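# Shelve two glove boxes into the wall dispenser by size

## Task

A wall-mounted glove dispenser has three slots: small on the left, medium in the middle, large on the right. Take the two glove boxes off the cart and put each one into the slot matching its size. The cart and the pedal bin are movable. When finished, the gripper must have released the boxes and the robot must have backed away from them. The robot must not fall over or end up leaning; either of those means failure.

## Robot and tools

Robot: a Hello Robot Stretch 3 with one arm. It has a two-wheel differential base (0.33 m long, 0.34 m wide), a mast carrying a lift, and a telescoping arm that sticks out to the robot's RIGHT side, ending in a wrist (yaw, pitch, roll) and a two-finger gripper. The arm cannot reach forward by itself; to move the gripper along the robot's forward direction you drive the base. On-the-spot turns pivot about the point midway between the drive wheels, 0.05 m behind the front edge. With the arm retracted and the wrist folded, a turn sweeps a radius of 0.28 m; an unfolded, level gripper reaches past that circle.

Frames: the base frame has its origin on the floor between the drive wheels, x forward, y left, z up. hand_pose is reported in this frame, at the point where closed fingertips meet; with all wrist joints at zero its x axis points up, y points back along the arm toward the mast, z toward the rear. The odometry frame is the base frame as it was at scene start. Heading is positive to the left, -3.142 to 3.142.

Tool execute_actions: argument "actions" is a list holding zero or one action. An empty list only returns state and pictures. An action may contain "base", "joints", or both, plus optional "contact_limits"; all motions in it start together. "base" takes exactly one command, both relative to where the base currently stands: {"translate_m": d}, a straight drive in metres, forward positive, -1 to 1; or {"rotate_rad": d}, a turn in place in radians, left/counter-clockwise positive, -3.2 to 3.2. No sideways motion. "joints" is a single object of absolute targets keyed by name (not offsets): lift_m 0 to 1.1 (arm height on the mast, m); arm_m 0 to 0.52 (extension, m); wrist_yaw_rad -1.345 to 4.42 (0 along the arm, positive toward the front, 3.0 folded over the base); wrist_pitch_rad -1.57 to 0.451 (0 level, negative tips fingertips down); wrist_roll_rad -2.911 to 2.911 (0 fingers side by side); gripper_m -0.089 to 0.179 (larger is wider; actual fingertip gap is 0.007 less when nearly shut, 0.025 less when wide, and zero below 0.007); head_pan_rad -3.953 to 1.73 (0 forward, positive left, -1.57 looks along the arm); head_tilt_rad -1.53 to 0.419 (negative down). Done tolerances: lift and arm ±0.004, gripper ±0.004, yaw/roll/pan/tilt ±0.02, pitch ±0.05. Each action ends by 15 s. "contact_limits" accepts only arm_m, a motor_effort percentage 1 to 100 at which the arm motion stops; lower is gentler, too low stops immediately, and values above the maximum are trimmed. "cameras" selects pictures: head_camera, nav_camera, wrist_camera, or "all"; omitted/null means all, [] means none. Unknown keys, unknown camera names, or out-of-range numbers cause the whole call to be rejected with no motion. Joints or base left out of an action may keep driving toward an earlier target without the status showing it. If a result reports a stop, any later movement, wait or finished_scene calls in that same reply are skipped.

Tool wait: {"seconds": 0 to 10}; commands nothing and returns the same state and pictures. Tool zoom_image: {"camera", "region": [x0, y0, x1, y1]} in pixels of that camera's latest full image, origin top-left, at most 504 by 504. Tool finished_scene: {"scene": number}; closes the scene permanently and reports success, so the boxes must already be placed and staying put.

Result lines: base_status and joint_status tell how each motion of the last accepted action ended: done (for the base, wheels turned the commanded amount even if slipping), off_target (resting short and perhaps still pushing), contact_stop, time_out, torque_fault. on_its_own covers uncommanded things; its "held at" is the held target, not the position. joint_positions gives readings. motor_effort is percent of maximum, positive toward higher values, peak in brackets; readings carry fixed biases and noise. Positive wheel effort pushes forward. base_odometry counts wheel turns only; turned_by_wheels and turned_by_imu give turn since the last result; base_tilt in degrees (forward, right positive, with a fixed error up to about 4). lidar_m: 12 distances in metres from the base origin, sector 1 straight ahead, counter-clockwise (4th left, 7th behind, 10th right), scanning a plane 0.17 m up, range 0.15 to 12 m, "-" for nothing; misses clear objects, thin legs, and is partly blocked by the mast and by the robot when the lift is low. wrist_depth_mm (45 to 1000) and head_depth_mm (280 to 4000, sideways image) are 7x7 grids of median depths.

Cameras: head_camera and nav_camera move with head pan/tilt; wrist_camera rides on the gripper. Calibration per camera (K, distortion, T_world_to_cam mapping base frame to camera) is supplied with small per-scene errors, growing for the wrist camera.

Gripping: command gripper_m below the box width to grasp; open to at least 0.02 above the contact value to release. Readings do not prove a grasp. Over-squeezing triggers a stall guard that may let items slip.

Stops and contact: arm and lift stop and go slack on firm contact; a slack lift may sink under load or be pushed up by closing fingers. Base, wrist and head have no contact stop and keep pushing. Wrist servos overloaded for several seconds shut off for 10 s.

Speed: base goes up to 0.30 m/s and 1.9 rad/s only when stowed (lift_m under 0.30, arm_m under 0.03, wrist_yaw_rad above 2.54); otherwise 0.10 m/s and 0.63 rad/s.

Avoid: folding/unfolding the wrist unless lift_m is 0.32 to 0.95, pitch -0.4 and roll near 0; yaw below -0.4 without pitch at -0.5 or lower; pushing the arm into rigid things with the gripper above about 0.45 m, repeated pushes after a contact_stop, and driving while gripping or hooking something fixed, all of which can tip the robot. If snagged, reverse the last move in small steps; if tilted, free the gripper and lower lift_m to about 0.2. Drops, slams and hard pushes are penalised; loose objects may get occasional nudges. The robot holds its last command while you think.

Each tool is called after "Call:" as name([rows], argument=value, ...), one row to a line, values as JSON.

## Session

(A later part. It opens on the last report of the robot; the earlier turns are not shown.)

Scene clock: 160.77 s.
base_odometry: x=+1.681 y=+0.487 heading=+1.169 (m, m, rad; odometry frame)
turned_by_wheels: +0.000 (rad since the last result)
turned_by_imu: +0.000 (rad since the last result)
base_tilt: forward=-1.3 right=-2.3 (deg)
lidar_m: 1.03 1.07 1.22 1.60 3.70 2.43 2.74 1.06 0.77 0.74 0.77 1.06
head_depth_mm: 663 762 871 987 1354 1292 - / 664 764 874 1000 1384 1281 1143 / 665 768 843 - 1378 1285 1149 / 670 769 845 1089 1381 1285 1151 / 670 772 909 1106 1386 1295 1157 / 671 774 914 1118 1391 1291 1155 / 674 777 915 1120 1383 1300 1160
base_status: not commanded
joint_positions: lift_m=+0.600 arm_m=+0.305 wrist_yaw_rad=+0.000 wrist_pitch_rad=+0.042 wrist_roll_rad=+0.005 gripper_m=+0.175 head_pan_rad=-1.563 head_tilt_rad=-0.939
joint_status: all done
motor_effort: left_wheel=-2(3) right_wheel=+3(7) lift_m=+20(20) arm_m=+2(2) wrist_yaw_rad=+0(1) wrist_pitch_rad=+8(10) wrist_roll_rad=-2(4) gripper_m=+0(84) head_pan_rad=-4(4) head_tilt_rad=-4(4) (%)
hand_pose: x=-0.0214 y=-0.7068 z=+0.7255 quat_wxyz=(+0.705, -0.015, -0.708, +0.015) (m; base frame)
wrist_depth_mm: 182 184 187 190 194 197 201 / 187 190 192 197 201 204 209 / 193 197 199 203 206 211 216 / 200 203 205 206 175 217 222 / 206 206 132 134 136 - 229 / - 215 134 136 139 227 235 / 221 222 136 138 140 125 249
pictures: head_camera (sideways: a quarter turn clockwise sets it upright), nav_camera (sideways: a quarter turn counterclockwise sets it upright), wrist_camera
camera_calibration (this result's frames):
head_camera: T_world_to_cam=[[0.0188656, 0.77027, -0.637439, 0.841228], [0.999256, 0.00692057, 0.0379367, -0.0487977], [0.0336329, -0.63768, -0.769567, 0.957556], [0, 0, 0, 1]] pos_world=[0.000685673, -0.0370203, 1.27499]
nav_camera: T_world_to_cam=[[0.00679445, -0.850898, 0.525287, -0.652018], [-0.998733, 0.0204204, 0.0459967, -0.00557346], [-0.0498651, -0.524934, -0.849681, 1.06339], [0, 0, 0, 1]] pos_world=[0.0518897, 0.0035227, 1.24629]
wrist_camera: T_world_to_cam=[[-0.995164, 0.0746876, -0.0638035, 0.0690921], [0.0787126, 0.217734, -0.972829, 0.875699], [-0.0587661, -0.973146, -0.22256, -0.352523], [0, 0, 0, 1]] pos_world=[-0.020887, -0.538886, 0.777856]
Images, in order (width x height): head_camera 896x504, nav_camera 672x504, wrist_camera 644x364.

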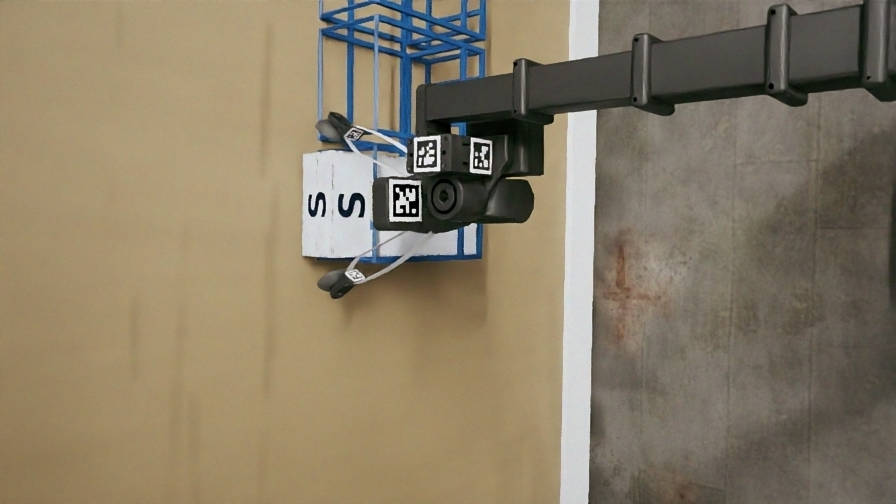

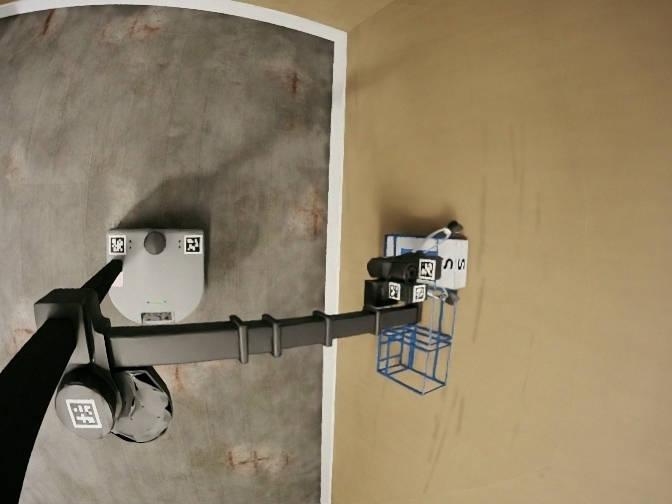

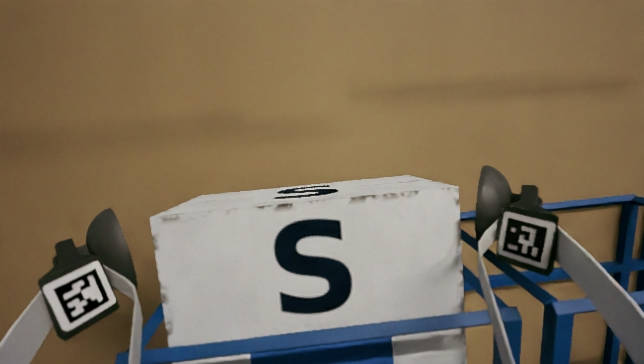

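Call:
execute_actions([
  {"joints":{"lift_m":0.7}},
], cameras=[])

Call:
execute_actions([
  {"base":{"translate_m":-0.9},"joints":{"arm_m":0,"lift_m":0.76,"wrist_pitch_rad":0,"gripper_m":0.179,"head_tilt_rad":-0.6}},
], cameras=[])

Call:
execute_actions([
  {"base":{"translate_m":-0.85}},
], cameras=[])

Call:
execute_actions([
  {"base":{"rotate_rad":-1.68}},
], cameras=[])

Call:
execute_actions([
  {"base":{"translate_m":-0.8}},
])

Scene clock: 169.67 s.
base_odometry: x=+1.681 y=+0.487 heading=+1.169 (m, m, rad; odometry frame)
turned_by_wheels: +0.000 (rad since the last result)
turned_by_imu: +0.000 (rad since the last result)
base_tilt: forward=-1.2 right=-2.2 (deg)
lidar_m: 1.03 1.06 1.21 1.60 3.70 2.42 2.74 1.06 0.77 0.75 0.77 1.06
head_depth_mm: 662 761 872 1014 - - - / 663 762 877 - 1367 1281 1154 / 667 764 848 1187 1368 1285 1154 / 668 769 859 1040 1381 1287 1151 / 671 773 912 1103 1396 1290 1156 / 672 775 915 1111 1387 1291 1159 / 675 778 920 1124 1391 1296 1159
base_status: not commanded
joint_positions: lift_m=+0.700 arm_m=+0.305 wrist_yaw_rad=+0.000 wrist_pitch_rad=+0.042 wrist_roll_rad=+0.005 gripper_m=+0.175 head_pan_rad=-1.563 head_tilt_rad=-0.939
joint_status: all done
motor_effort: left_wheel=-3(2) right_wheel=+3(3) lift_m=+25(25) arm_m=+2(2) wrist_yaw_rad=+0(0) wrist_pitch_rad=+9(8) wrist_roll_rad=-2(2) gripper_m=+1(0) head_pan_rad=-4(4) head_tilt_rad=-4(4) (%)
hand_pose: x=-0.0214 y=-0.7068 z=+0.8253 quat_wxyz=(+0.705, -0.015, -0.708, +0.015) (m; base frame)
wrist_depth_mm: 182 183 186 190 194 197 202 / 187 190 193 197 200 204 208 / 192 196 200 203 207 211 216 / 198 203 206 210 214 218 224 / 204 210 214 216 222 - 229 / - 217 221 225 230 235 242 / 222 226 227 211 217 243 250
pictures: none
No camera images: the call's "cameras" was empty. Leave "cameras" out to get every camera's image.

Scene clock: 180.17 s.
base_odometry: x=+1.329 y=-0.341 heading=+1.169 (m, m, rad; odometry frame)
turned_by_wheels: +0.000 (rad since the last result)
turned_by_imu: -0.002 (rad since the last result)
base_tilt: forward=-1.2 right=-2.3 (deg)
lidar_m: 1.93 1.74 1.85 3.55 2.61 1.60 1.84 1.06 0.77 0.75 0.77 1.06
head_depth_mm: 613 669 731 809 908 1011 1199 / 614 669 734 815 909 1033 1177 / 617 673 735 814 915 1046 1156 / 619 672 737 822 923 1045 1213 / 622 677 744 823 924 1028 1224 / 623 679 745 829 931 1061 1237 / 625 681 752 832 933 1063 1237
base_status: done
joint_positions: lift_m=+0.760 arm_m=+0.003 wrist_yaw_rad=+0.000 wrist_pitch_rad=-0.016 wrist_roll_rad=+0.004 gripper_m=+0.179 head_pan_rad=-1.563 head_tilt_rad=-0.606
joint_status: all done
joint sent to its limit — the command would take arm_m past its lower limit, so that joint was sent only as far as its limit.
motor_effort: left_wheel=-2(5) right_wheel=+2(3) lift_m=+24(21) arm_m=-2(2) wrist_yaw_rad=+0(0) wrist_pitch_rad=+7(8) wrist_roll_rad=-2(2) gripper_m=+1(31) head_pan_rad=-4(4) head_tilt_rad=+2(18) (%)
hand_pose: x=-0.0215 y=-0.4037 z=+0.8704 quat_wxyz=(+0.706, +0.006, -0.708, -0.006) (m; base frame)
wrist_depth_mm: 443 452 459 470 478 485 499 / 464 466 478 489 497 509 524 / 474 492 502 513 514 528 547 / 504 511 521 533 552 558 569 / 521 532 544 554 569 582 598 / - 562 576 576 602 611 632 / 583 593 599 621 629 644 666
pictures: none
No camera images: the call's "cameras" was empty. Leave "cameras" out to get every camera's image.

Scene clock: 190.17 s.
base_odometry: x=+0.996 y=-1.123 heading=+1.169 (m, m, rad; odometry frame)
turned_by_wheels: +0.000 (rad since the last result)
turned_by_imu: -0.002 (rad since the last result)
base_tilt: forward=-1.4 right=-2.2 (deg)
lidar_m: 2.77 2.44 3.06 3.56 0.94 1.03 1.00 1.03 0.77 0.74 0.77 1.06
head_depth_mm: 613 667 733 811 907 1015 1194 / 615 670 737 814 918 1035 1184 / 618 673 738 816 918 1043 1162 / 620 674 741 821 922 1051 1211 / 621 677 742 824 925 1035 1224 / 625 681 748 830 933 1061 1243 / 626 683 748 834 933 1063 1239
base_status: done
joint_positions: lift_m=+0.760 arm_m=+0.003 wrist_yaw_rad=+0.000 wrist_pitch_rad=-0.016 wrist_roll_rad=+0.004 gripper_m=+0.179 head_pan_rad=-1.563 head_tilt_rad=-0.606
joint_status: not commanded
motor_effort: left_wheel=-2(6) right_wheel=+3(4) lift_m=+25(24) arm_m=-3(3) wrist_yaw_rad=+1(0) wrist_pitch_rad=+7(7) wrist_roll_rad=-2(2) gripper_m=+1(0) head_pan_rad=-4(4) head_tilt_rad=+2(2) (%)
hand_pose: x=-0.0215 y=-0.4037 z=+0.8704 quat_wxyz=(+0.706, +0.006, -0.708, -0.006) (m; base frame)
wrist_depth_mm: 448 452 463 471 479 489 496 / 459 477 481 493 490 505 518 / 482 486 496 506 524 531 547 / 494 518 516 533 540 562 575 / 521 536 547 560 577 579 598 / - 568 567 598 611 621 631 / 576 586 594 614 636 647 676
pictures: none
No camera images: the call's "cameras" was empty. Leave "cameras" out to get every camera's image.

Scene clock: 193.80 s.
base_odometry: x=+0.996 y=-1.123 heading=-0.511 (m, m, rad; odometry frame)
turned_by_wheels: -1.680 (rad since the last result)
turned_by_imu: -1.652 (rad since the last result)
base_tilt: forward=-1.3 right=-2.4 (deg)
lidar_m: 0.75 0.76 0.96 2.09 2.50 2.78 3.56 0.93 0.98 1.00 1.01 0.80
head_depth_mm: 856 936 1034 1143 1290 1439 1317 / 850 931 1025 1132 1281 1453 1361 / 848 923 1011 1129 1258 1440 1391 / 839 915 1007 1117 1254 1427 1331 / 839 912 998 1109 1235 1380 1335 / 830 903 991 1099 1232 1396 1333 / 828 901 986 1089 1215 1385 1338
base_status: done
joint_positions: lift_m=+0.760 arm_m=+0.003 wrist_yaw_rad=+0.000 wrist_pitch_rad=-0.016 wrist_roll_rad=+0.004 gripper_m=+0.179 head_pan_rad=-1.563 head_tilt_rad=-0.606
joint_status: not commanded
motor_effort: left_wheel=+2(5) right_wheel=-4(9) lift_m=+25(25) arm_m=-3(3) wrist_yaw_rad=+1(0) wrist_pitch_rad=+8(7) wrist_roll_rad=-2(2) gripper_m=+1(0) head_pan_rad=-4(4) head_tilt_rad=+2(2) (%)
hand_pose: x=-0.0215 y=-0.4037 z=+0.8704 quat_wxyz=(+0.706, +0.006, -0.708, -0.006) (m; base frame)
wrist_depth_mm: 630 647 691 732 759 798 830 / 665 683 709 773 788 834 871 / 679 714 743 795 801 855 958 / 720 742 787 824 852 909 816 / 717 767 823 872 911 951 - / - 822 837 882 949 - 930 / 822 845 873 940 - - 986
pictures: none
No camera images: the call's "cameras" was empty. Leave "cameras" out to get every camera's image.

Scene clock: 203.30 s.
base_odometry: x=+0.298 y=-0.732 heading=-0.511 (m, m, rad; odometry frame)
turned_by_wheels: +0.000 (rad since the last result)
turned_by_imu: -0.002 (rad since the last result)
base_tilt: forward=-1.2 right=-2.1 (deg)
lidar_m: 1.54 1.56 1.98 2.27 2.10 2.67 2.77 1.73 0.69 0.64 1.10 1.39
head_depth_mm: 936 1022 1119 1134 944 1097 1196 / 932 1011 1109 1135 947 1091 1216 / 923 1002 1109 1090 845 1092 1244 / 918 1002 1100 815 854 1095 1185 / 912 994 1089 1180 1310 1457 1300 / 906 984 1078 1198 1343 1497 1330 / 899 980 1069 1194 1331 1483 1331
base_status: done
joint_positions: lift_m=+0.760 arm_m=+0.003 wrist_yaw_rad=+0.000 wrist_pitch_rad=-0.016 wrist_roll_rad=+0.004 gripper_m=+0.179 head_pan_rad=-1.563 head_tilt_rad=-0.606
joint_status: not commanded
motor_effort: left_wheel=+2(3) right_wheel=-4(9) lift_m=+24(25) arm_m=-3(3) wrist_yaw_rad=+2(0) wrist_pitch_rad=+7(7) wrist_roll_rad=-2(2) gripper_m=+1(0) head_pan_rad=-4(3) head_tilt_rad=+2(2) (%)
hand_pose: x=-0.0215 y=-0.4037 z=+0.8704 quat_wxyz=(+0.706, +0.006, -0.708, -0.006) (m; base frame)
wrist_depth_mm: 711 738 765 793 839 896 957 / 737 770 790 850 892 926 994 / 755 780 810 833 930 966 - / 792 838 842 498 820 - - / 827 868 559 514 496 498 - / - 917 474 487 847 - - / 937 942 978 749 727 - -
pictures: head_camera (sideways: a quarter turn clockwise sets it upright), nav_camera (sideways: a quarter turn counterclockwise sets it upright), wrist_camera
camera_calibration (this result's frames):
head_camera: T_world_to_cam=[[0.0207797, 0.519995, -0.853917, 1.12337], [0.999163, 0.019296, 0.0360645, -0.0463759], [0.0352305, -0.853952, -0.519158, 0.631824], [0, 0, 0, 1]] pos_world=[0.000734308, -0.0437053, 1.28896]
nav_camera: T_world_to_cam=[[0.00511877, -0.632806, 0.774293, -0.976469], [-0.998833, 0.0339466, 0.0343467, 0.00957666], [-0.0480194, -0.773566, -0.631894, 0.780167], [0, 0, 0, 1]] pos_world=[0.052027, -0.0147304, 1.24873]
wrist_camera: T_world_to_cam=[[-0.995205, 0.0783927, -0.0584896, 0.0525332], [0.0779056, 0.273774, -0.958634, 0.960889], [-0.0591369, -0.958594, -0.278569, 0.0292381], [0, 0, 0, 1]] pos_world=[-0.0208482, -0.239158, 0.932358]
Images, in order (width x height): head_camera 896x504, nav_camera 672x504, wrist_camera 644x364.

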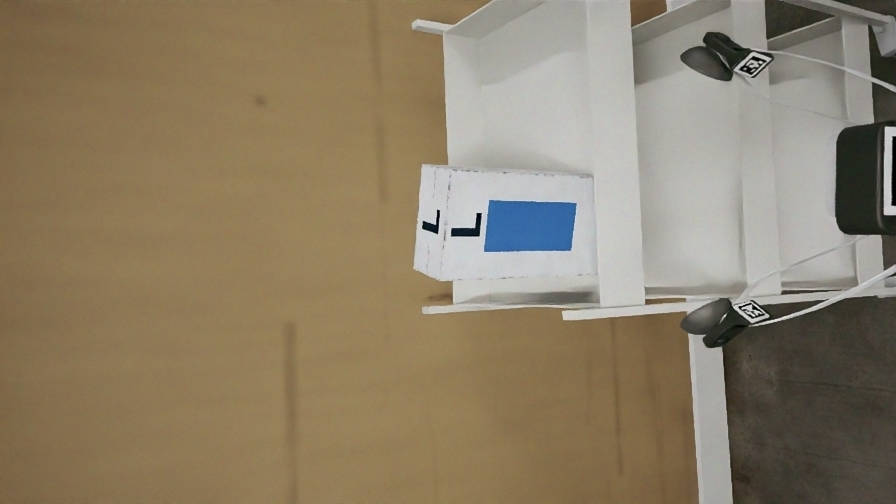

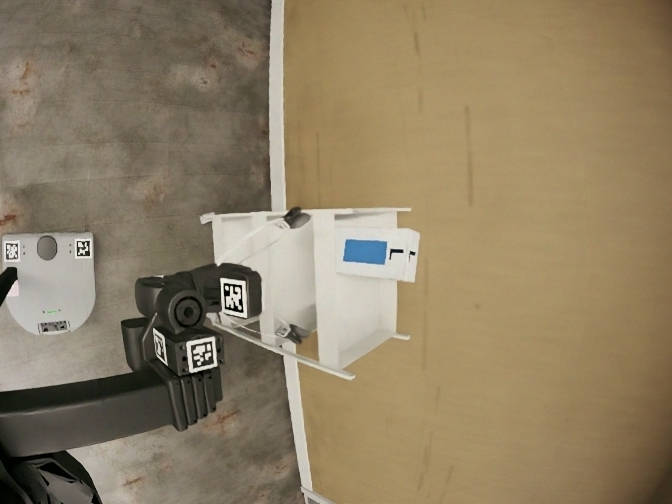

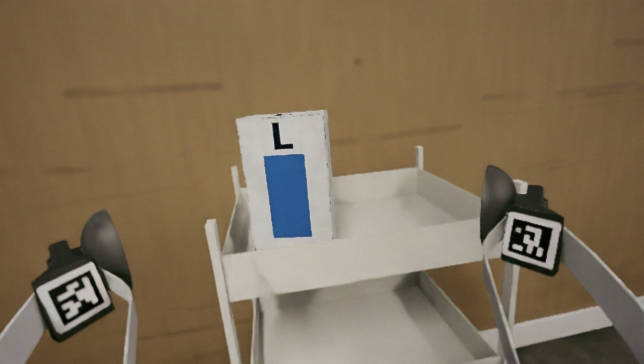

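Call:
execute_actions([
  {"base":{"translate_m":0.03},"joints":{"arm_m":0.2,"lift_m":0.75}},
], cameras=["wrist_camera","head_camera"])

Scene clock: 209.80 s.
base_odometry: x=+0.325 y=-0.747 heading=-0.511 (m, m, rad; odometry frame)
turned_by_wheels: +0.000 (rad since the last result)
turned_by_imu: +0.000 (rad since the last result)
base_tilt: forward=-1.3 right=-2.2 (deg)
lidar_m: 1.51 1.53 1.94 2.47 2.11 2.67 2.80 1.73 0.69 0.64 1.09 1.39
head_depth_mm: 931 1022 1119 1132 946 - - / 926 1010 1111 1134 944 - 1121 / 921 1005 1105 803 843 - 1190 / 916 997 1092 1104 859 1036 1193 / 909 994 1086 1202 1354 1510 1328 / 903 983 1075 1194 1334 1492 1328 / 899 975 1072 1186 1322 1461 1330
base_status: done
joint_positions: lift_m=+0.750 arm_m=+0.200 wrist_yaw_rad=+0.000 wrist_pitch_rad=-0.016 wrist_roll_rad=+0.004 gripper_m=+0.179 head_pan_rad=-1.563 head_tilt_rad=-0.606
joint_status: all done
motor_effort: left_wheel=+2(6) right_wheel=-4(4) lift_m=+20(24) arm_m=+2(3) wrist_yaw_rad=+0(1) wrist_pitch_rad=+8(7) wrist_roll_rad=-2(2) gripper_m=+1(1) head_pan_rad=-4(3) head_tilt_rad=+2(2) (%)
hand_pose: x=-0.0214 y=-0.6005 z=+0.8606 quat_wxyz=(+0.706, +0.006, -0.708, -0.006) (m; base frame)
wrist_depth_mm: 540 561 584 607 643 670 711 / 552 579 603 639 662 704 741 / 584 604 613 271 700 741 805 / 602 629 633 281 702 784 817 / 614 646 657 295 573 566 861 / - 681 422 312 432 419 340 / 691 686 338 321 276 293 313
pictures: head_camera (sideways: a quarter turn clockwise sets it upright), wrist_camera
camera_calibration (this result's frames):
head_camera: T_world_to_cam=[[0.0207798, 0.519976, -0.853928, 1.12339], [0.999163, 0.0192968, 0.0360643, -0.0463756], [0.0352306, -0.853963, -0.51914, 0.6318], [0, 0, 0, 1]] pos_world=[0.00073431, -0.0437056, 1.28896]
wrist_camera: T_world_to_cam=[[-0.995219, 0.0782363, -0.058464, 0.0673165], [0.077857, 0.274098, -0.958545, 1.00548], [-0.0589681, -0.958514, -0.278879, -0.16183], [0, 0, 0, 1]] pos_world=[-0.0208321, -0.435984, 0.922606]
Images, in order (width x height): head_camera 896x504, wrist_camera 644x364.

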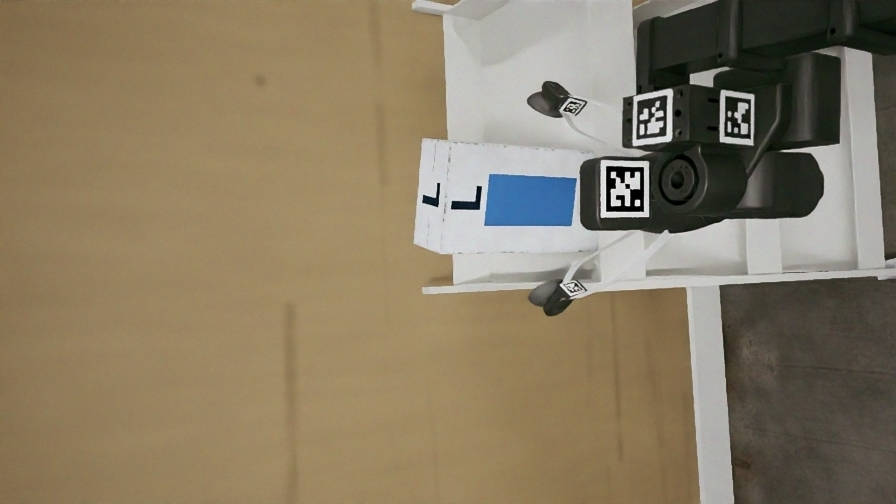

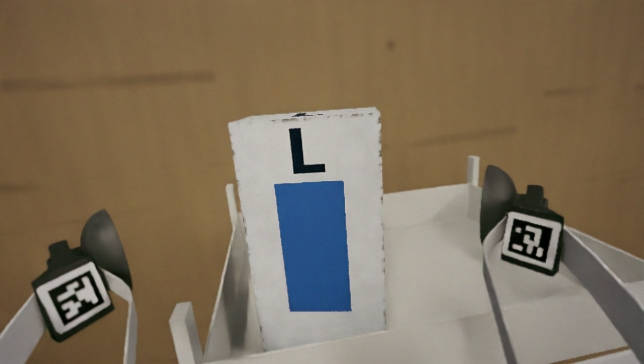

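Call:
execute_actions([
  {"joints":{"arm_m":0.35}},
], cameras=["wrist_camera"])

Call:
execute_actions([
  {"joints":{"gripper_m":0.08}},
], cameras=[])

Call:
execute_actions([
  {"joints":{"lift_m":0.95,"wrist_pitch_rad":0.06}},
], cameras=["wrist_camera","head_camera"])

Scene clock: 217.17 s.
base_odometry: x=+0.325 y=-0.747 heading=-0.511 (m, m, rad; odometry frame)
turned_by_wheels: +0.000 (rad since the last result)
turned_by_imu: +0.000 (rad since the last result)
base_tilt: forward=-1.3 right=-2.1 (deg)
lidar_m: 1.51 1.54 1.95 2.47 2.11 2.67 2.80 1.73 0.69 0.64 1.09 1.39
head_depth_mm: 931 1018 1116 1133 980 - 1185 / 928 1009 1112 1180 - 1089 1216 / 923 1007 1101 801 - 1092 1222 / 914 996 1094 1132 865 1059 1188 / 911 988 1086 1201 1349 1492 1334 / 903 984 1078 1193 1333 1477 1329 / 897 978 1069 1186 1329 1465 1337
base_status: not commanded
joint_positions: lift_m=+0.750 arm_m=+0.350 wrist_yaw_rad=+0.000 wrist_pitch_rad=-0.016 wrist_roll_rad=+0.004 gripper_m=+0.179 head_pan_rad=-1.563 head_tilt_rad=-0.606
joint_status: all done
motor_effort: left_wheel=+2(1) right_wheel=-4(3) lift_m=+19(20) arm_m=+2(1) wrist_yaw_rad=+0(0) wrist_pitch_rad=+7(8) wrist_roll_rad=-2(2) gripper_m=+0(1) head_pan_rad=-4(4) head_tilt_rad=+2(2) (%)
hand_pose: x=-0.0214 y=-0.7505 z=+0.8606 quat_wxyz=(+0.706, +0.006, -0.708, -0.006) (m; base frame)
wrist_depth_mm: 411 424 451 472 488 518 551 / 424 446 465 489 513 540 576 / 438 457 467 171 147 569 598 / 454 473 128 125 122 532 620 / 470 504 134 131 128 128 662 / - 524 142 137 134 410 372 / 522 539 150 145 141 333 326
pictures: wrist_camera
camera_calibration (this result's frames):
wrist_camera: T_world_to_cam=[[-0.995216, 0.0782799, -0.0584641, 0.0790737], [0.0778692, 0.274095, -0.958545, 1.0466], [-0.0590101, -0.958511, -0.278879, -0.305606], [0, 0, 0, 1]] pos_world=[-0.0208361, -0.585984, 0.922606]
Images, in order (width x height): wrist_camera 644x364.

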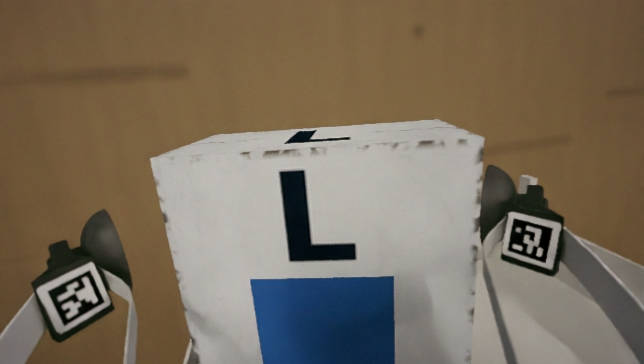

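Scene clock: 218.70 s.
base_odometry: x=+0.325 y=-0.747 heading=-0.511 (m, m, rad; odometry frame)
turned_by_wheels: +0.000 (rad since the last result)
turned_by_imu: +0.000 (rad since the last result)
base_tilt: forward=-1.3 right=-2.4 (deg)
lidar_m: 1.51 1.53 1.95 2.47 2.11 2.67 2.80 1.73 0.69 0.64 1.09 1.39
head_depth_mm: 934 1017 1119 1133 976 - 1184 / 926 1010 1118 1182 - 1088 1217 / 922 1001 1104 800 - 1090 1215 / 917 996 1099 1109 873 1063 1186 / 909 986 1086 1205 1352 1495 1336 / 905 985 1079 1185 1330 1491 1333 / 898 977 1070 1182 1324 1473 1333
base_status: not commanded
joint_positions: lift_m=+0.750 arm_m=+0.350 wrist_yaw_rad=-0.010 wrist_pitch_rad=-0.016 wrist_roll_rad=+0.003 gripper_m=+0.081 head_pan_rad=-1.563 head_tilt_rad=-0.606
joint_status: all done
motor_effort: left_wheel=+0(1) right_wheel=+2(4) lift_m=+19(20) arm_m=+2(2) wrist_yaw_rad=+8(7) wrist_pitch_rad=+7(8) wrist_roll_rad=-1(2) gripper_m=-22(96) head_pan_rad=-4(4) head_tilt_rad=+2(2) (%)
hand_pose: x=-0.0239 y=-0.7505 z=+0.8606 quat_wxyz=(+0.706, +0.003, -0.708, -0.010) (m; base frame)
wrist_depth_mm: 404 431 441 468 502 527 552 / 420 443 461 492 516 546 578 / 442 463 470 166 136 572 604 / 453 463 131 128 126 603 634 / 472 481 137 134 131 468 680 / 497 - 143 140 137 413 354 / 503 541 150 147 145 340 326
pictures: none
No camera images: the call's "cameras" was empty. Leave "cameras" out to get every camera's image.

Scene clock: 221.37 s.
base_odometry: x=+0.325 y=-0.747 heading=-0.511 (m, m, rad; odometry frame)
turned_by_wheels: +0.000 (rad since the last result)
turned_by_imu: +0.000 (rad since the last result)
base_tilt: forward=-1.2 right=-2.2 (deg)
lidar_m: 1.51 1.53 1.95 2.46 2.11 2.67 2.80 1.73 0.69 0.64 1.09 1.39
head_depth_mm: 932 1018 - 1125 942 1088 1189 / 925 1011 - 1114 943 1091 1219 / 920 1002 - 1092 946 1094 1211 / 914 999 736 1096 951 1069 1197 / 908 990 1084 1195 1348 1500 1325 / 903 982 1076 1194 1334 1475 1329 / 896 978 1069 1183 1323 1478 1330
base_status: not commanded
joint_positions: lift_m=+0.950 arm_m=+0.350 wrist_yaw_rad=+0.001 wrist_pitch_rad=-0.015 wrist_roll_rad=+0.001 gripper_m=+0.084 head_pan_rad=-1.563 head_tilt_rad=-0.606
joint_status: wrist_pitch_rad off_target (ended at -0.015, target +0.060); the others done
on_its_own: wrist_pitch_rad is at rest, and its effort (+34) is outside its rest range (-20 to +32)
motor_effort: left_wheel=+2(2) right_wheel=-3(4) lift_m=+28(33) arm_m=+2(2) wrist_yaw_rad=-1(6) wrist_pitch_rad=+34(35) wrist_roll_rad=-1(1) gripper_m=-19(21) head_pan_rad=-4(4) head_tilt_rad=+2(2) (%)
hand_pose: x=-0.0213 y=-0.7506 z=+1.0606 quat_wxyz=(+0.707, +0.006, -0.707, -0.005) (m; base frame)
wrist_depth_mm: 408 426 447 459 494 515 545 / 426 441 468 484 513 542 571 / 437 460 479 501 158 561 600 / 457 466 131 130 128 596 637 / 475 140 137 134 132 622 659 / 498 - 142 139 137 646 713 / 509 551 147 144 143 540 735
pictures: head_camera (sideways: a quarter turn clockwise sets it upright), wrist_camera
camera_calibration (this result's frames):
head_camera: T_world_to_cam=[[0.0207797, 0.519963, -0.853936, 1.1234], [0.999163, 0.0192978, 0.0360641, -0.0463753], [0.0352311, -0.853971, -0.519127, 0.631783], [0, 0, 0, 1]] pos_world=[0.000734332, -0.0437058, 1.28896]
wrist_camera: T_world_to_cam=[[-0.995407, 0.0776542, -0.0559934, 0.0878014], [0.0752121, 0.27244, -0.959229, 1.23773], [-0.0592333, -0.959034, -0.277029, -0.252258], [0, 0, 0, 1]] pos_world=[-0.0206365, -0.585951, 1.1223]
Images, in order (width x height): head_camera 896x504, wrist_camera 644x364.

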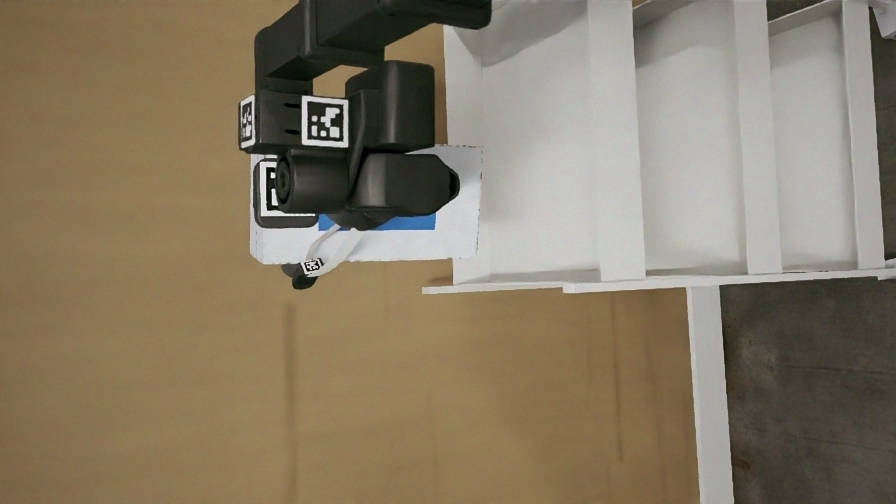

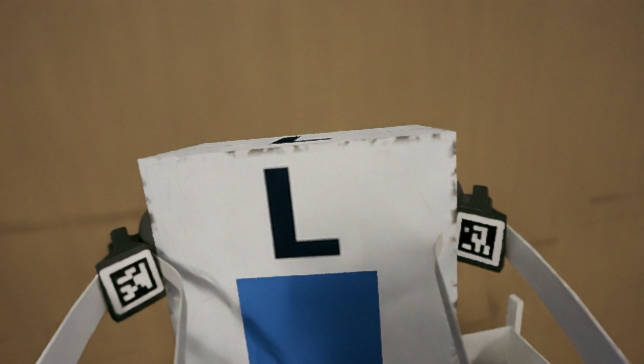

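Call:
execute_actions([
  {"joints":{"arm_m":0}},
], cameras=[])

Call:
execute_actions([
  {"base":{"translate_m":0.77}},
], cameras=[])

Call:
execute_actions([
  {"base":{"rotate_rad":1.68},"joints":{"head_tilt_rad":-0.94}},
], cameras=[])

Call:
execute_actions([
  {"base":{"translate_m":0.75}},
], cameras=[])

Call:
execute_actions([
  {"base":{"translate_m":0.7},"joints":{"arm_m":0.2}},
])

Scene clock: 229.40 s.
base_odometry: x=+0.325 y=-0.747 heading=-0.511 (m, m, rad; odometry frame)
turned_by_wheels: +0.000 (rad since the last result)
turned_by_imu: +0.000 (rad since the last result)
base_tilt: forward=-1.3 right=-2.1 (deg)
lidar_m: 1.51 1.53 1.95 2.47 2.11 2.67 2.79 1.73 0.69 0.64 1.09 1.39
head_depth_mm: 930 1017 1121 1183 941 - - / 924 1012 1111 386 - - - / 925 1004 1102 393 - - - / 919 997 1088 398 424 478 1186 / 912 988 1082 1182 1357 1496 1324 / 904 985 1077 1189 1337 1494 1333 / 899 976 1067 1183 1323 1468 1339
base_status: not commanded
joint_positions: lift_m=+0.950 arm_m=+0.003 wrist_yaw_rad=+0.000 wrist_pitch_rad=-0.015 wrist_roll_rad=+0.001 gripper_m=+0.084 head_pan_rad=-1.563 head_tilt_rad=-0.606
joint_status: all done
joint sent to its limit — the command would take arm_m past its lower limit, so that joint was sent only as far as its limit.
on_its_own: wrist_pitch_rad is at rest, and its effort (+34) is outside its rest range (-20 to +32)
motor_effort: left_wheel=+2(2) right_wheel=-3(4) lift_m=+29(29) arm_m=-2(3) wrist_yaw_rad=+0(1) wrist_pitch_rad=+34(34) wrist_roll_rad=-1(1) gripper_m=-19(19) head_pan_rad=-4(4) head_tilt_rad=+2(2) (%)
hand_pose: x=-0.0215 y=-0.4038 z=+1.0606 quat_wxyz=(+0.707, +0.005, -0.707, -0.005) (m; base frame)
wrist_depth_mm: 699 733 781 789 850 879 951 / 733 745 786 849 886 931 947 / 753 811 828 825 160 977 - / 784 815 132 130 128 - - / 847 140 137 134 133 - - / 860 - 142 139 137 703 - / 873 927 147 144 142 574 -
pictures: none
No camera images: the call's "cameras" was empty. Leave "cameras" out to get every camera's image.

Scene clock: 238.20 s.
base_odometry: x=+0.996 y=-1.123 heading=-0.511 (m, m, rad; odometry frame)
turned_by_wheels: +0.000 (rad since the last result)
turned_by_imu: +0.000 (rad since the last result)
base_tilt: forward=-1.3 right=-2.2 (deg)
lidar_m: 0.74 0.76 0.96 2.09 2.51 2.78 3.57 0.94 0.98 1.00 1.01 0.80
head_depth_mm: 859 940 1032 1134 1287 - - / 853 930 1023 387 - - - / 845 926 1014 394 - - - / 841 917 1005 398 424 478 1330 / 838 910 1000 1086 1248 1408 1325 / 834 904 991 1100 1232 1394 1335 / 826 900 983 1090 1220 1385 1331
base_status: done
joint_positions: lift_m=+0.950 arm_m=+0.003 wrist_yaw_rad=+0.000 wrist_pitch_rad=-0.015 wrist_roll_rad=+0.001 gripper_m=+0.084 head_pan_rad=-1.563 head_tilt_rad=-0.606
joint_status: not commanded
on_its_own: wrist_pitch_rad is at rest, and its effort (+34) is outside its rest range (-20 to +32)
motor_effort: left_wheel=+1(5) right_wheel=-4(4) lift_m=+28(29) arm_m=-3(3) wrist_yaw_rad=+0(0) wrist_pitch_rad=+34(35) wrist_roll_rad=-1(1) gripper_m=-19(19) head_pan_rad=-4(4) head_tilt_rad=+2(2) (%)
hand_pose: x=-0.0214 y=-0.4038 z=+1.0606 quat_wxyz=(+0.707, +0.005, -0.707, -0.005) (m; base frame)
wrist_depth_mm: 640 660 700 717 766 799 840 / 660 681 715 749 804 838 903 / 687 711 732 763 158 851 907 / 711 723 133 130 128 912 998 / 722 438 136 134 132 950 897 / 758 - 142 139 137 - - / 781 818 147 144 142 - 964
pictures: none
No camera images: the call's "cameras" was empty. Leave "cameras" out to get every camera's image.

Scene clock: 241.83 s.
base_odometry: x=+0.996 y=-1.123 heading=+1.169 (m, m, rad; odometry frame)
turned_by_wheels: +1.680 (rad since the last result)
turned_by_imu: +1.651 (rad since the last result)
base_tilt: forward=-1.3 right=-2.3 (deg)
lidar_m: 2.77 2.44 3.06 3.56 0.94 1.03 1.00 1.04 0.77 0.75 0.77 1.06
head_depth_mm: 660 727 888 - - - 1138 / 662 362 - - - 1243 1158 / 663 367 - - - 1244 1156 / 666 373 419 508 1364 1293 1156 / 668 736 915 1095 1363 1295 1156 / 672 770 907 1097 1374 1297 1153 / 672 770 907 1106 1383 1296 1160
base_status: done
joint_positions: lift_m=+0.950 arm_m=+0.003 wrist_yaw_rad=+0.001 wrist_pitch_rad=-0.015 wrist_roll_rad=+0.001 gripper_m=+0.084 head_pan_rad=-1.563 head_tilt_rad=-0.929
joint_status: all done
on_its_own: wrist_pitch_rad is at rest, and its effort (+35) is outside its rest range (-20 to +32)
motor_effort: left_wheel=-2(6) right_wheel=+3(9) lift_m=+28(28) arm_m=-3(3) wrist_yaw_rad=-1(1) wrist_pitch_rad=+35(35) wrist_roll_rad=-1(1) gripper_m=-19(19) head_pan_rad=-4(4) head_tilt_rad=-4(20) (%)
hand_pose: x=-0.0213 y=-0.4038 z=+1.0606 quat_wxyz=(+0.707, +0.006, -0.707, -0.005) (m; base frame)
wrist_depth_mm: 445 456 463 469 482 482 503 / 462 470 484 492 503 512 522 / 482 484 495 499 159 533 548 / 500 508 132 130 128 557 576 / 522 329 137 134 133 597 604 / 551 - 142 139 137 613 631 / 563 588 147 144 142 644 670
pictures: none
No camera images: the call's "cameras" was empty. Leave "cameras" out to get every camera's image.

Scene clock: 250.43 s.
base_odometry: x=+1.290 y=-0.433 heading=+1.169 (m, m, rad; odometry frame)
turned_by_wheels: +0.000 (rad since the last result)
turned_by_imu: +0.000 (rad since the last result)
base_tilt: forward=-1.2 right=-2.2 (deg)
lidar_m: 2.02 1.82 1.99 3.55 2.47 1.51 1.74 1.06 0.77 0.74 0.77 1.05
head_depth_mm: 658 724 888 - - - 1128 / 660 362 - - - 1247 1150 / 662 367 - - - 1245 1157 / 665 373 420 506 1369 1292 1158 / 668 737 910 1094 1371 1289 1157 / 668 767 902 1095 1368 1297 1160 / 671 768 905 1103 1380 1301 1161
base_status: done
joint_positions: lift_m=+0.950 arm_m=+0.003 wrist_yaw_rad=+0.000 wrist_pitch_rad=-0.015 wrist_roll_rad=+0.001 gripper_m=+0.084 head_pan_rad=-1.563 head_tilt_rad=-0.929
joint_status: not commanded
on_its_own: wrist_pitch_rad is at rest, and its effort (+34) is outside its rest range (-20 to +32)
motor_effort: left_wheel=-3(4) right_wheel=+3(10) lift_m=+28(28) arm_m=-3(3) wrist_yaw_rad=+0(0) wrist_pitch_rad=+34(35) wrist_roll_rad=-1(1) gripper_m=-20(20) head_pan_rad=-4(4) head_tilt_rad=-4(4) (%)
hand_pose: x=-0.0214 y=-0.4038 z=+1.0606 quat_wxyz=(+0.707, +0.006, -0.707, -0.005) (m; base frame)
wrist_depth_mm: 450 453 463 473 478 480 499 / 460 474 474 485 499 506 520 / 480 491 493 506 159 535 538 / 499 503 132 129 128 557 560 / 525 328 136 135 132 580 594 / 544 - 142 139 138 621 640 / 556 583 148 144 142 647 675
pictures: none
No camera images: the call's "cameras" was empty. Leave "cameras" out to get every camera's image.

Scene clock: 258.53 s.
base_odometry: x=+1.564 y=+0.211 heading=+1.169 (m, m, rad; odometry frame)
turned_by_wheels: +0.000 (rad since the last result)
turned_by_imu: -0.002 (rad since the last result)
base_tilt: forward=-1.3 right=-2.3 (deg)
lidar_m: 1.33 1.37 1.35 2.73 3.46 2.14 2.44 1.06 0.77 0.74 0.77 1.05
head_depth_mm: - - 930 1065 1360 1290 1146 / 559 - 932 1075 1363 1290 1152 / 510 - 936 1082 1364 1293 1153 / 510 587 851 1051 1366 1294 1154 / 663 763 895 1020 1384 1295 1158 / 666 766 860 958 1362 1297 1156 / 669 766 860 947 1376 1308 1159
base_status: done
joint_positions: lift_m=+0.950 arm_m=+0.200 wrist_yaw_rad=+0.000 wrist_pitch_rad=-0.015 wrist_roll_rad=+0.001 gripper_m=+0.084 head_pan_rad=-1.563 head_tilt_rad=-0.929
joint_status: all done
on_its_own: wrist_pitch_rad is at rest, and its effort (+35) is outside its rest range (-20 to +32)
motor_effort: left_wheel=-2(2) right_wheel=+3(10) lift_m=+28(28) arm_m=+2(5) wrist_yaw_rad=+1(1) wrist_pitch_rad=+35(35) wrist_roll_rad=-1(1) gripper_m=-19(19) head_pan_rad=-3(4) head_tilt_rad=-4(4) (%)
hand_pose: x=-0.0214 y=-0.6006 z=+1.0606 quat_wxyz=(+0.707, +0.006, -0.707, -0.005) (m; base frame)
wrist_depth_mm: 264 271 273 283 286 293 296 / 276 280 285 292 300 306 311 / 288 292 295 300 160 319 324 / 300 296 132 130 128 334 340 / 316 226 137 135 132 349 359 / 329 - 142 139 137 369 377 / 340 347 147 145 143 387 401
pictures: head_camera (sideways: a quarter turn clockwise sets it upright), nav_camera (sideways: a quarter turn counterclockwise sets it upright), wrist_camera
camera_calibration (this result's frames):
head_camera: T_world_to_cam=[[0.0189839, 0.763932, -0.645017, 0.851102], [0.999254, 0.00720336, 0.0379411, -0.0488039], [0.0336307, -0.645256, -0.763226, 0.949311], [0, 0, 0, 1]] pos_world=[0.000684232, -0.0372837, 1.27537]
nav_camera: T_world_to_cam=[[0.00667698, -0.845667, 0.53367, -0.662937], [-0.998734, 0.0209655, 0.0457181, -0.00521134], [-0.049851, -0.5333, -0.844456, 1.0566], [0, 0, 0, 1]] pos_world=[0.0518941, 0.00296908, 1.24628]
wrist_camera: T_world_to_cam=[[-0.995388, 0.0778874, -0.0559955, 0.0762346], [0.0752779, 0.272422, -0.959228, 1.19686], [-0.0594574, -0.95902, -0.277029, -0.108382], [0, 0, 0, 1]] pos_world=[-0.020658, -0.435929, 1.1223]
Images, in order (width x height): head_camera 896x504, nav_camera 672x504, wrist_camera 644x364.

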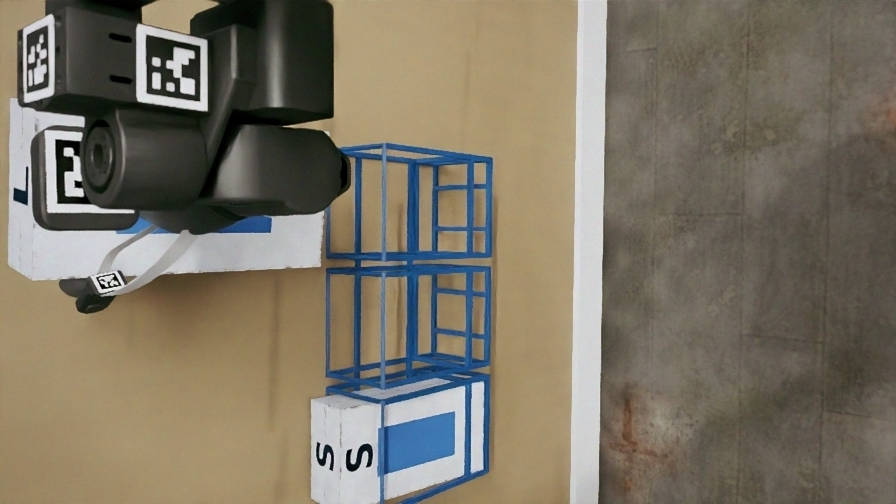

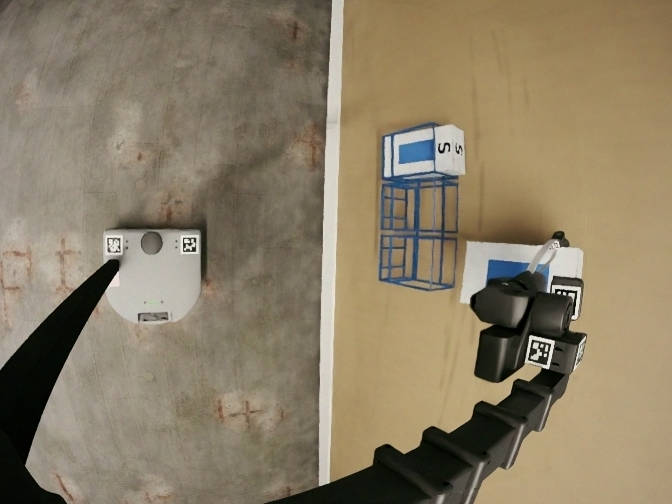

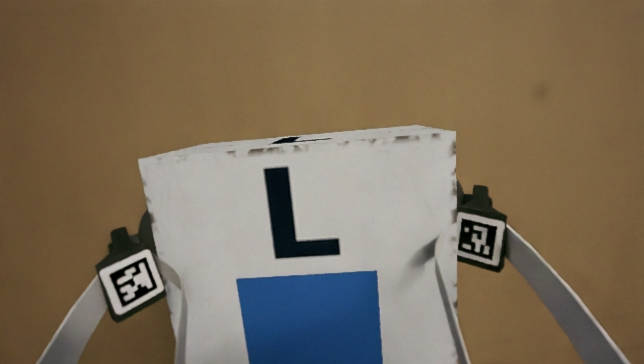

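Call:
execute_actions([
  {"joints":{"arm_m":0.3,"lift_m":0.8}},
], cameras=["head_camera"])

Call:
execute_actions([
  {"joints":{"lift_m":0.73}},
])

Scene clock: 264.87 s.
base_odometry: x=+1.564 y=+0.211 heading=+1.169 (m, m, rad; odometry frame)
turned_by_wheels: +0.000 (rad since the last result)
turned_by_imu: +0.000 (rad since the last result)
base_tilt: forward=-1.3 right=-2.3 (deg)
lidar_m: 1.32 1.37 1.35 2.73 3.48 2.15 2.44 1.05 0.77 0.74 0.77 1.05
head_depth_mm: 657 752 - - 1378 1261 1133 / 659 727 - 1077 1362 1285 1155 / 661 680 - 1096 1360 1289 1146 / 662 711 842 1055 1363 1298 1156 / 662 763 899 1014 1369 1292 1156 / 663 768 861 961 1373 1296 1157 / 668 768 860 944 1380 1301 1161
base_status: not commanded
joint_positions: lift_m=+0.800 arm_m=+0.300 wrist_yaw_rad=+0.000 wrist_pitch_rad=-0.014 wrist_roll_rad=+0.001 gripper_m=+0.084 head_pan_rad=-1.563 head_tilt_rad=-0.929
joint_status: all done
on_its_own: wrist_pitch_rad is at rest, and its effort (+35) is outside its rest range (-20 to +32)
motor_effort: left_wheel=-2(2) right_wheel=+3(3) lift_m=+23(23) arm_m=+2(1) wrist_yaw_rad=+0(1) wrist_pitch_rad=+35(35) wrist_roll_rad=-1(1) gripper_m=-18(19) head_pan_rad=-4(3) head_tilt_rad=-4(4) (%)
hand_pose: x=-0.0214 y=-0.7006 z=+0.9109 quat_wxyz=(+0.707, +0.005, -0.707, -0.005) (m; base frame)
wrist_depth_mm: 178 180 183 187 191 195 200 / 184 187 191 196 199 205 208 / 192 195 197 201 160 212 219 / 200 198 132 130 128 223 228 / 209 173 137 135 132 234 241 / 219 - 141 139 137 249 253 / 227 233 147 144 142 260 269
pictures: head_camera (sideways: a quarter turn clockwise sets it upright)
camera_calibration (this result's frames):
head_camera: T_world_to_cam=[[0.0189839, 0.763933, -0.645017, 0.851101], [0.999254, 0.00720334, 0.0379411, -0.0488039], [0.0336307, -0.645256, -0.763226, 0.949312], [0, 0, 0, 1]] pos_world=[0.000684232, -0.0372837, 1.27537]
Images, in order (width x height): head_camera 896x504.

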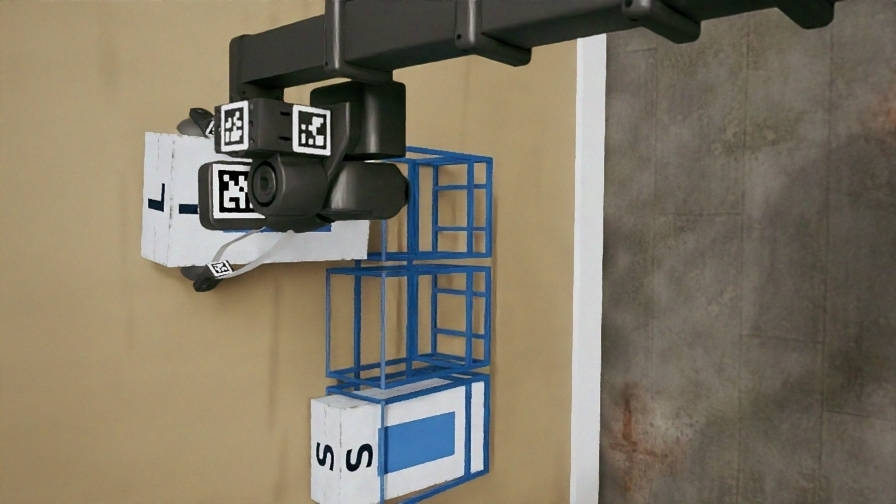

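Scene clock: 266.33 s.
base_odometry: x=+1.564 y=+0.211 heading=+1.169 (m, m, rad; odometry frame)
turned_by_wheels: +0.000 (rad since the last result)
turned_by_imu: +0.000 (rad since the last result)
base_tilt: forward=-1.2 right=-2.2 (deg)
lidar_m: 1.32 1.37 1.35 2.74 3.44 2.14 2.44 1.06 0.77 0.74 0.77 1.05
head_depth_mm: 656 752 865 1057 - - 1165 / 658 757 845 1145 1361 1285 1157 / 660 728 - 1150 1359 1296 1154 / 661 744 840 1050 1364 1293 1155 / 664 762 896 1013 1361 1300 1152 / 666 766 862 966 1366 1298 1156 / 668 767 861 944 1371 1301 1160
base_status: not commanded
joint_positions: lift_m=+0.730 arm_m=+0.300 wrist_yaw_rad=-0.001 wrist_pitch_rad=-0.004 wrist_roll_rad=+0.001 gripper_m=+0.084 head_pan_rad=-1.563 head_tilt_rad=-0.929
joint_status: all done
motor_effort: left_wheel=-3(3) right_wheel=+5(5) lift_m=+22(24) arm_m=+2(2) wrist_yaw_rad=+1(1) wrist_pitch_rad=+30(34) wrist_roll_rad=+0(1) gripper_m=-19(20) head_pan_rad=-4(4) head_tilt_rad=-4(4) (%)
hand_pose: x=-0.0218 y=-0.7009 z=+0.8435 quat_wxyz=(+0.707, +0.001, -0.707, -0.002) (m; base frame)
wrist_depth_mm: 178 181 184 187 192 196 202 / 184 188 192 196 200 204 209 / 192 195 198 199 155 213 217 / 198 199 132 130 128 223 228 / 208 173 137 134 133 235 239 / 217 - 142 139 137 246 252 / 227 233 147 144 142 258 266
pictures: head_camera (sideways: a quarter turn clockwise sets it upright), nav_camera (sideways: a quarter turn counterclockwise sets it upright), wrist_camera
camera_calibration (this result's frames):
head_camera: T_world_to_cam=[[0.0189838, 0.763933, -0.645017, 0.851101], [0.999254, 0.00720347, 0.0379411, -0.0488039], [0.0336308, -0.645256, -0.763226, 0.949311], [0, 0, 0, 1]] pos_world=[0.000684237, -0.0372837, 1.27537]
nav_camera: T_world_to_cam=[[0.00667708, -0.845667, 0.53367, -0.662937], [-0.998734, 0.0209654, 0.0457181, -0.00521135], [-0.0498509, -0.533299, -0.844456, 1.0566], [0, 0, 0, 1]] pos_world=[0.0518941, 0.0029691, 1.24628]
wrist_camera: T_world_to_cam=[[-0.995312, 0.0788192, -0.0560512, 0.0722038], [0.0749642, 0.262509, -0.962013, 1.01136], [-0.0611111, -0.961705, -0.267187, -0.274935], [0, 0, 0, 1]] pos_world=[-0.020752, -0.535588, 0.90353]
Images, in order (width x height): head_camera 896x504, nav_camera 672x504, wrist_camera 644x364.

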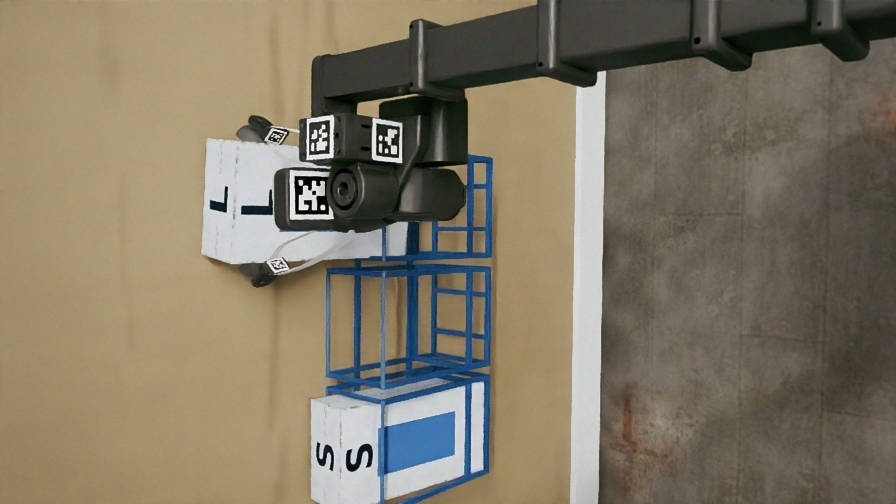

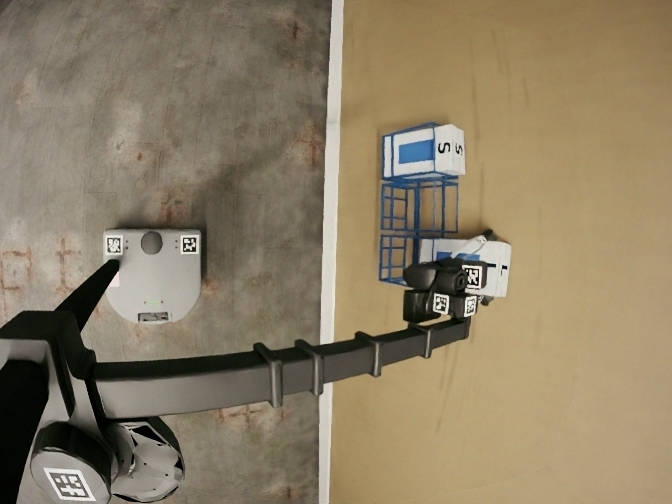

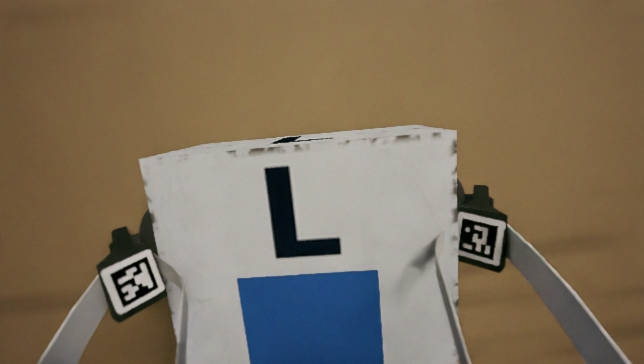

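Call:
execute_actions([
  {"base":{"translate_m":-0.005},"joints":{"lift_m":0.68}},
], cameras=["head_camera"])

Scene clock: 270.13 s.
base_odometry: x=+1.562 y=+0.207 heading=+1.169 (m, m, rad; odometry frame)
turned_by_wheels: +0.000 (rad since the last result)
turned_by_imu: +0.000 (rad since the last result)
base_tilt: forward=-1.3 right=-2.2 (deg)
lidar_m: 1.33 1.38 1.35 2.75 3.45 2.13 2.44 1.05 0.77 0.74 0.77 1.05
head_depth_mm: 656 753 883 1035 1299 - - / 659 754 874 - 1363 1285 1154 / 660 758 764 - 1362 1299 1153 / 663 759 825 1086 1370 1281 1155 / 663 763 899 1020 1376 1299 1163 / 664 767 861 964 1371 1294 1160 / 667 768 860 947 1373 1306 1161
base_status: done
joint_positions: lift_m=+0.680 arm_m=+0.300 wrist_yaw_rad=+0.005 wrist_pitch_rad=-0.006 wrist_roll_rad=+0.001 gripper_m=+0.084 head_pan_rad=-1.563 head_tilt_rad=-0.929
joint_status: all done
motor_effort: left_wheel=-1(7) right_wheel=+0(2) lift_m=+23(23) arm_m=+2(2) wrist_yaw_rad=-3(4) wrist_pitch_rad=+30(30) wrist_roll_rad=+0(1) gripper_m=-20(20) head_pan_rad=-4(4) head_tilt_rad=-4(4) (%)
hand_pose: x=-0.0201 y=-0.7008 z=+0.7931 quat_wxyz=(+0.707, +0.004, -0.707, +0.000) (m; base frame)
wrist_depth_mm: 179 181 185 187 193 195 199 / 185 188 192 196 200 204 208 / 192 196 198 200 158 211 217 / 201 199 131 130 128 222 226 / 210 141 136 134 133 230 238 / 216 - 141 139 137 246 248 / 228 233 146 144 142 256 262
pictures: head_camera (sideways: a quarter turn clockwise sets it upright)
camera_calibration (this result's frames):
head_camera: T_world_to_cam=[[0.018984, 0.763933, -0.645017, 0.851101], [0.999254, 0.00720323, 0.0379411, -0.0488039], [0.0336306, -0.645256, -0.763226, 0.949312], [0, 0, 0, 1]] pos_world=[0.000684228, -0.0372837, 1.27537]
Images, in order (width x height): head_camera 896x504.

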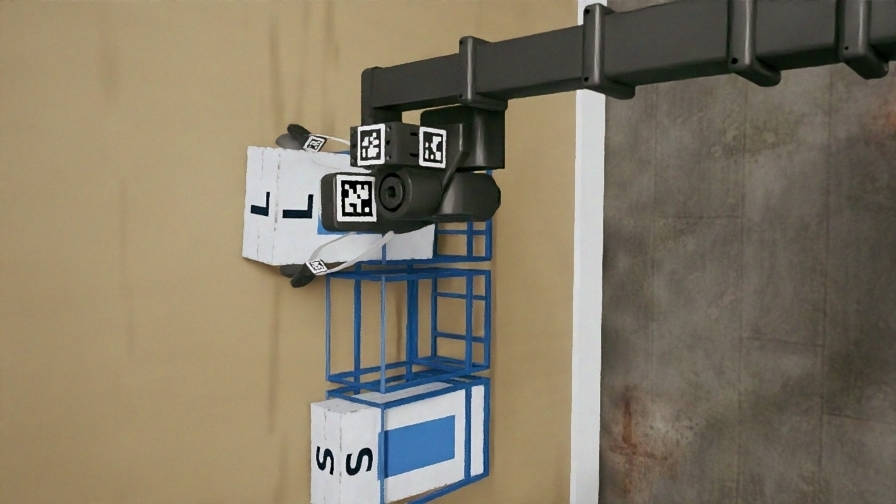

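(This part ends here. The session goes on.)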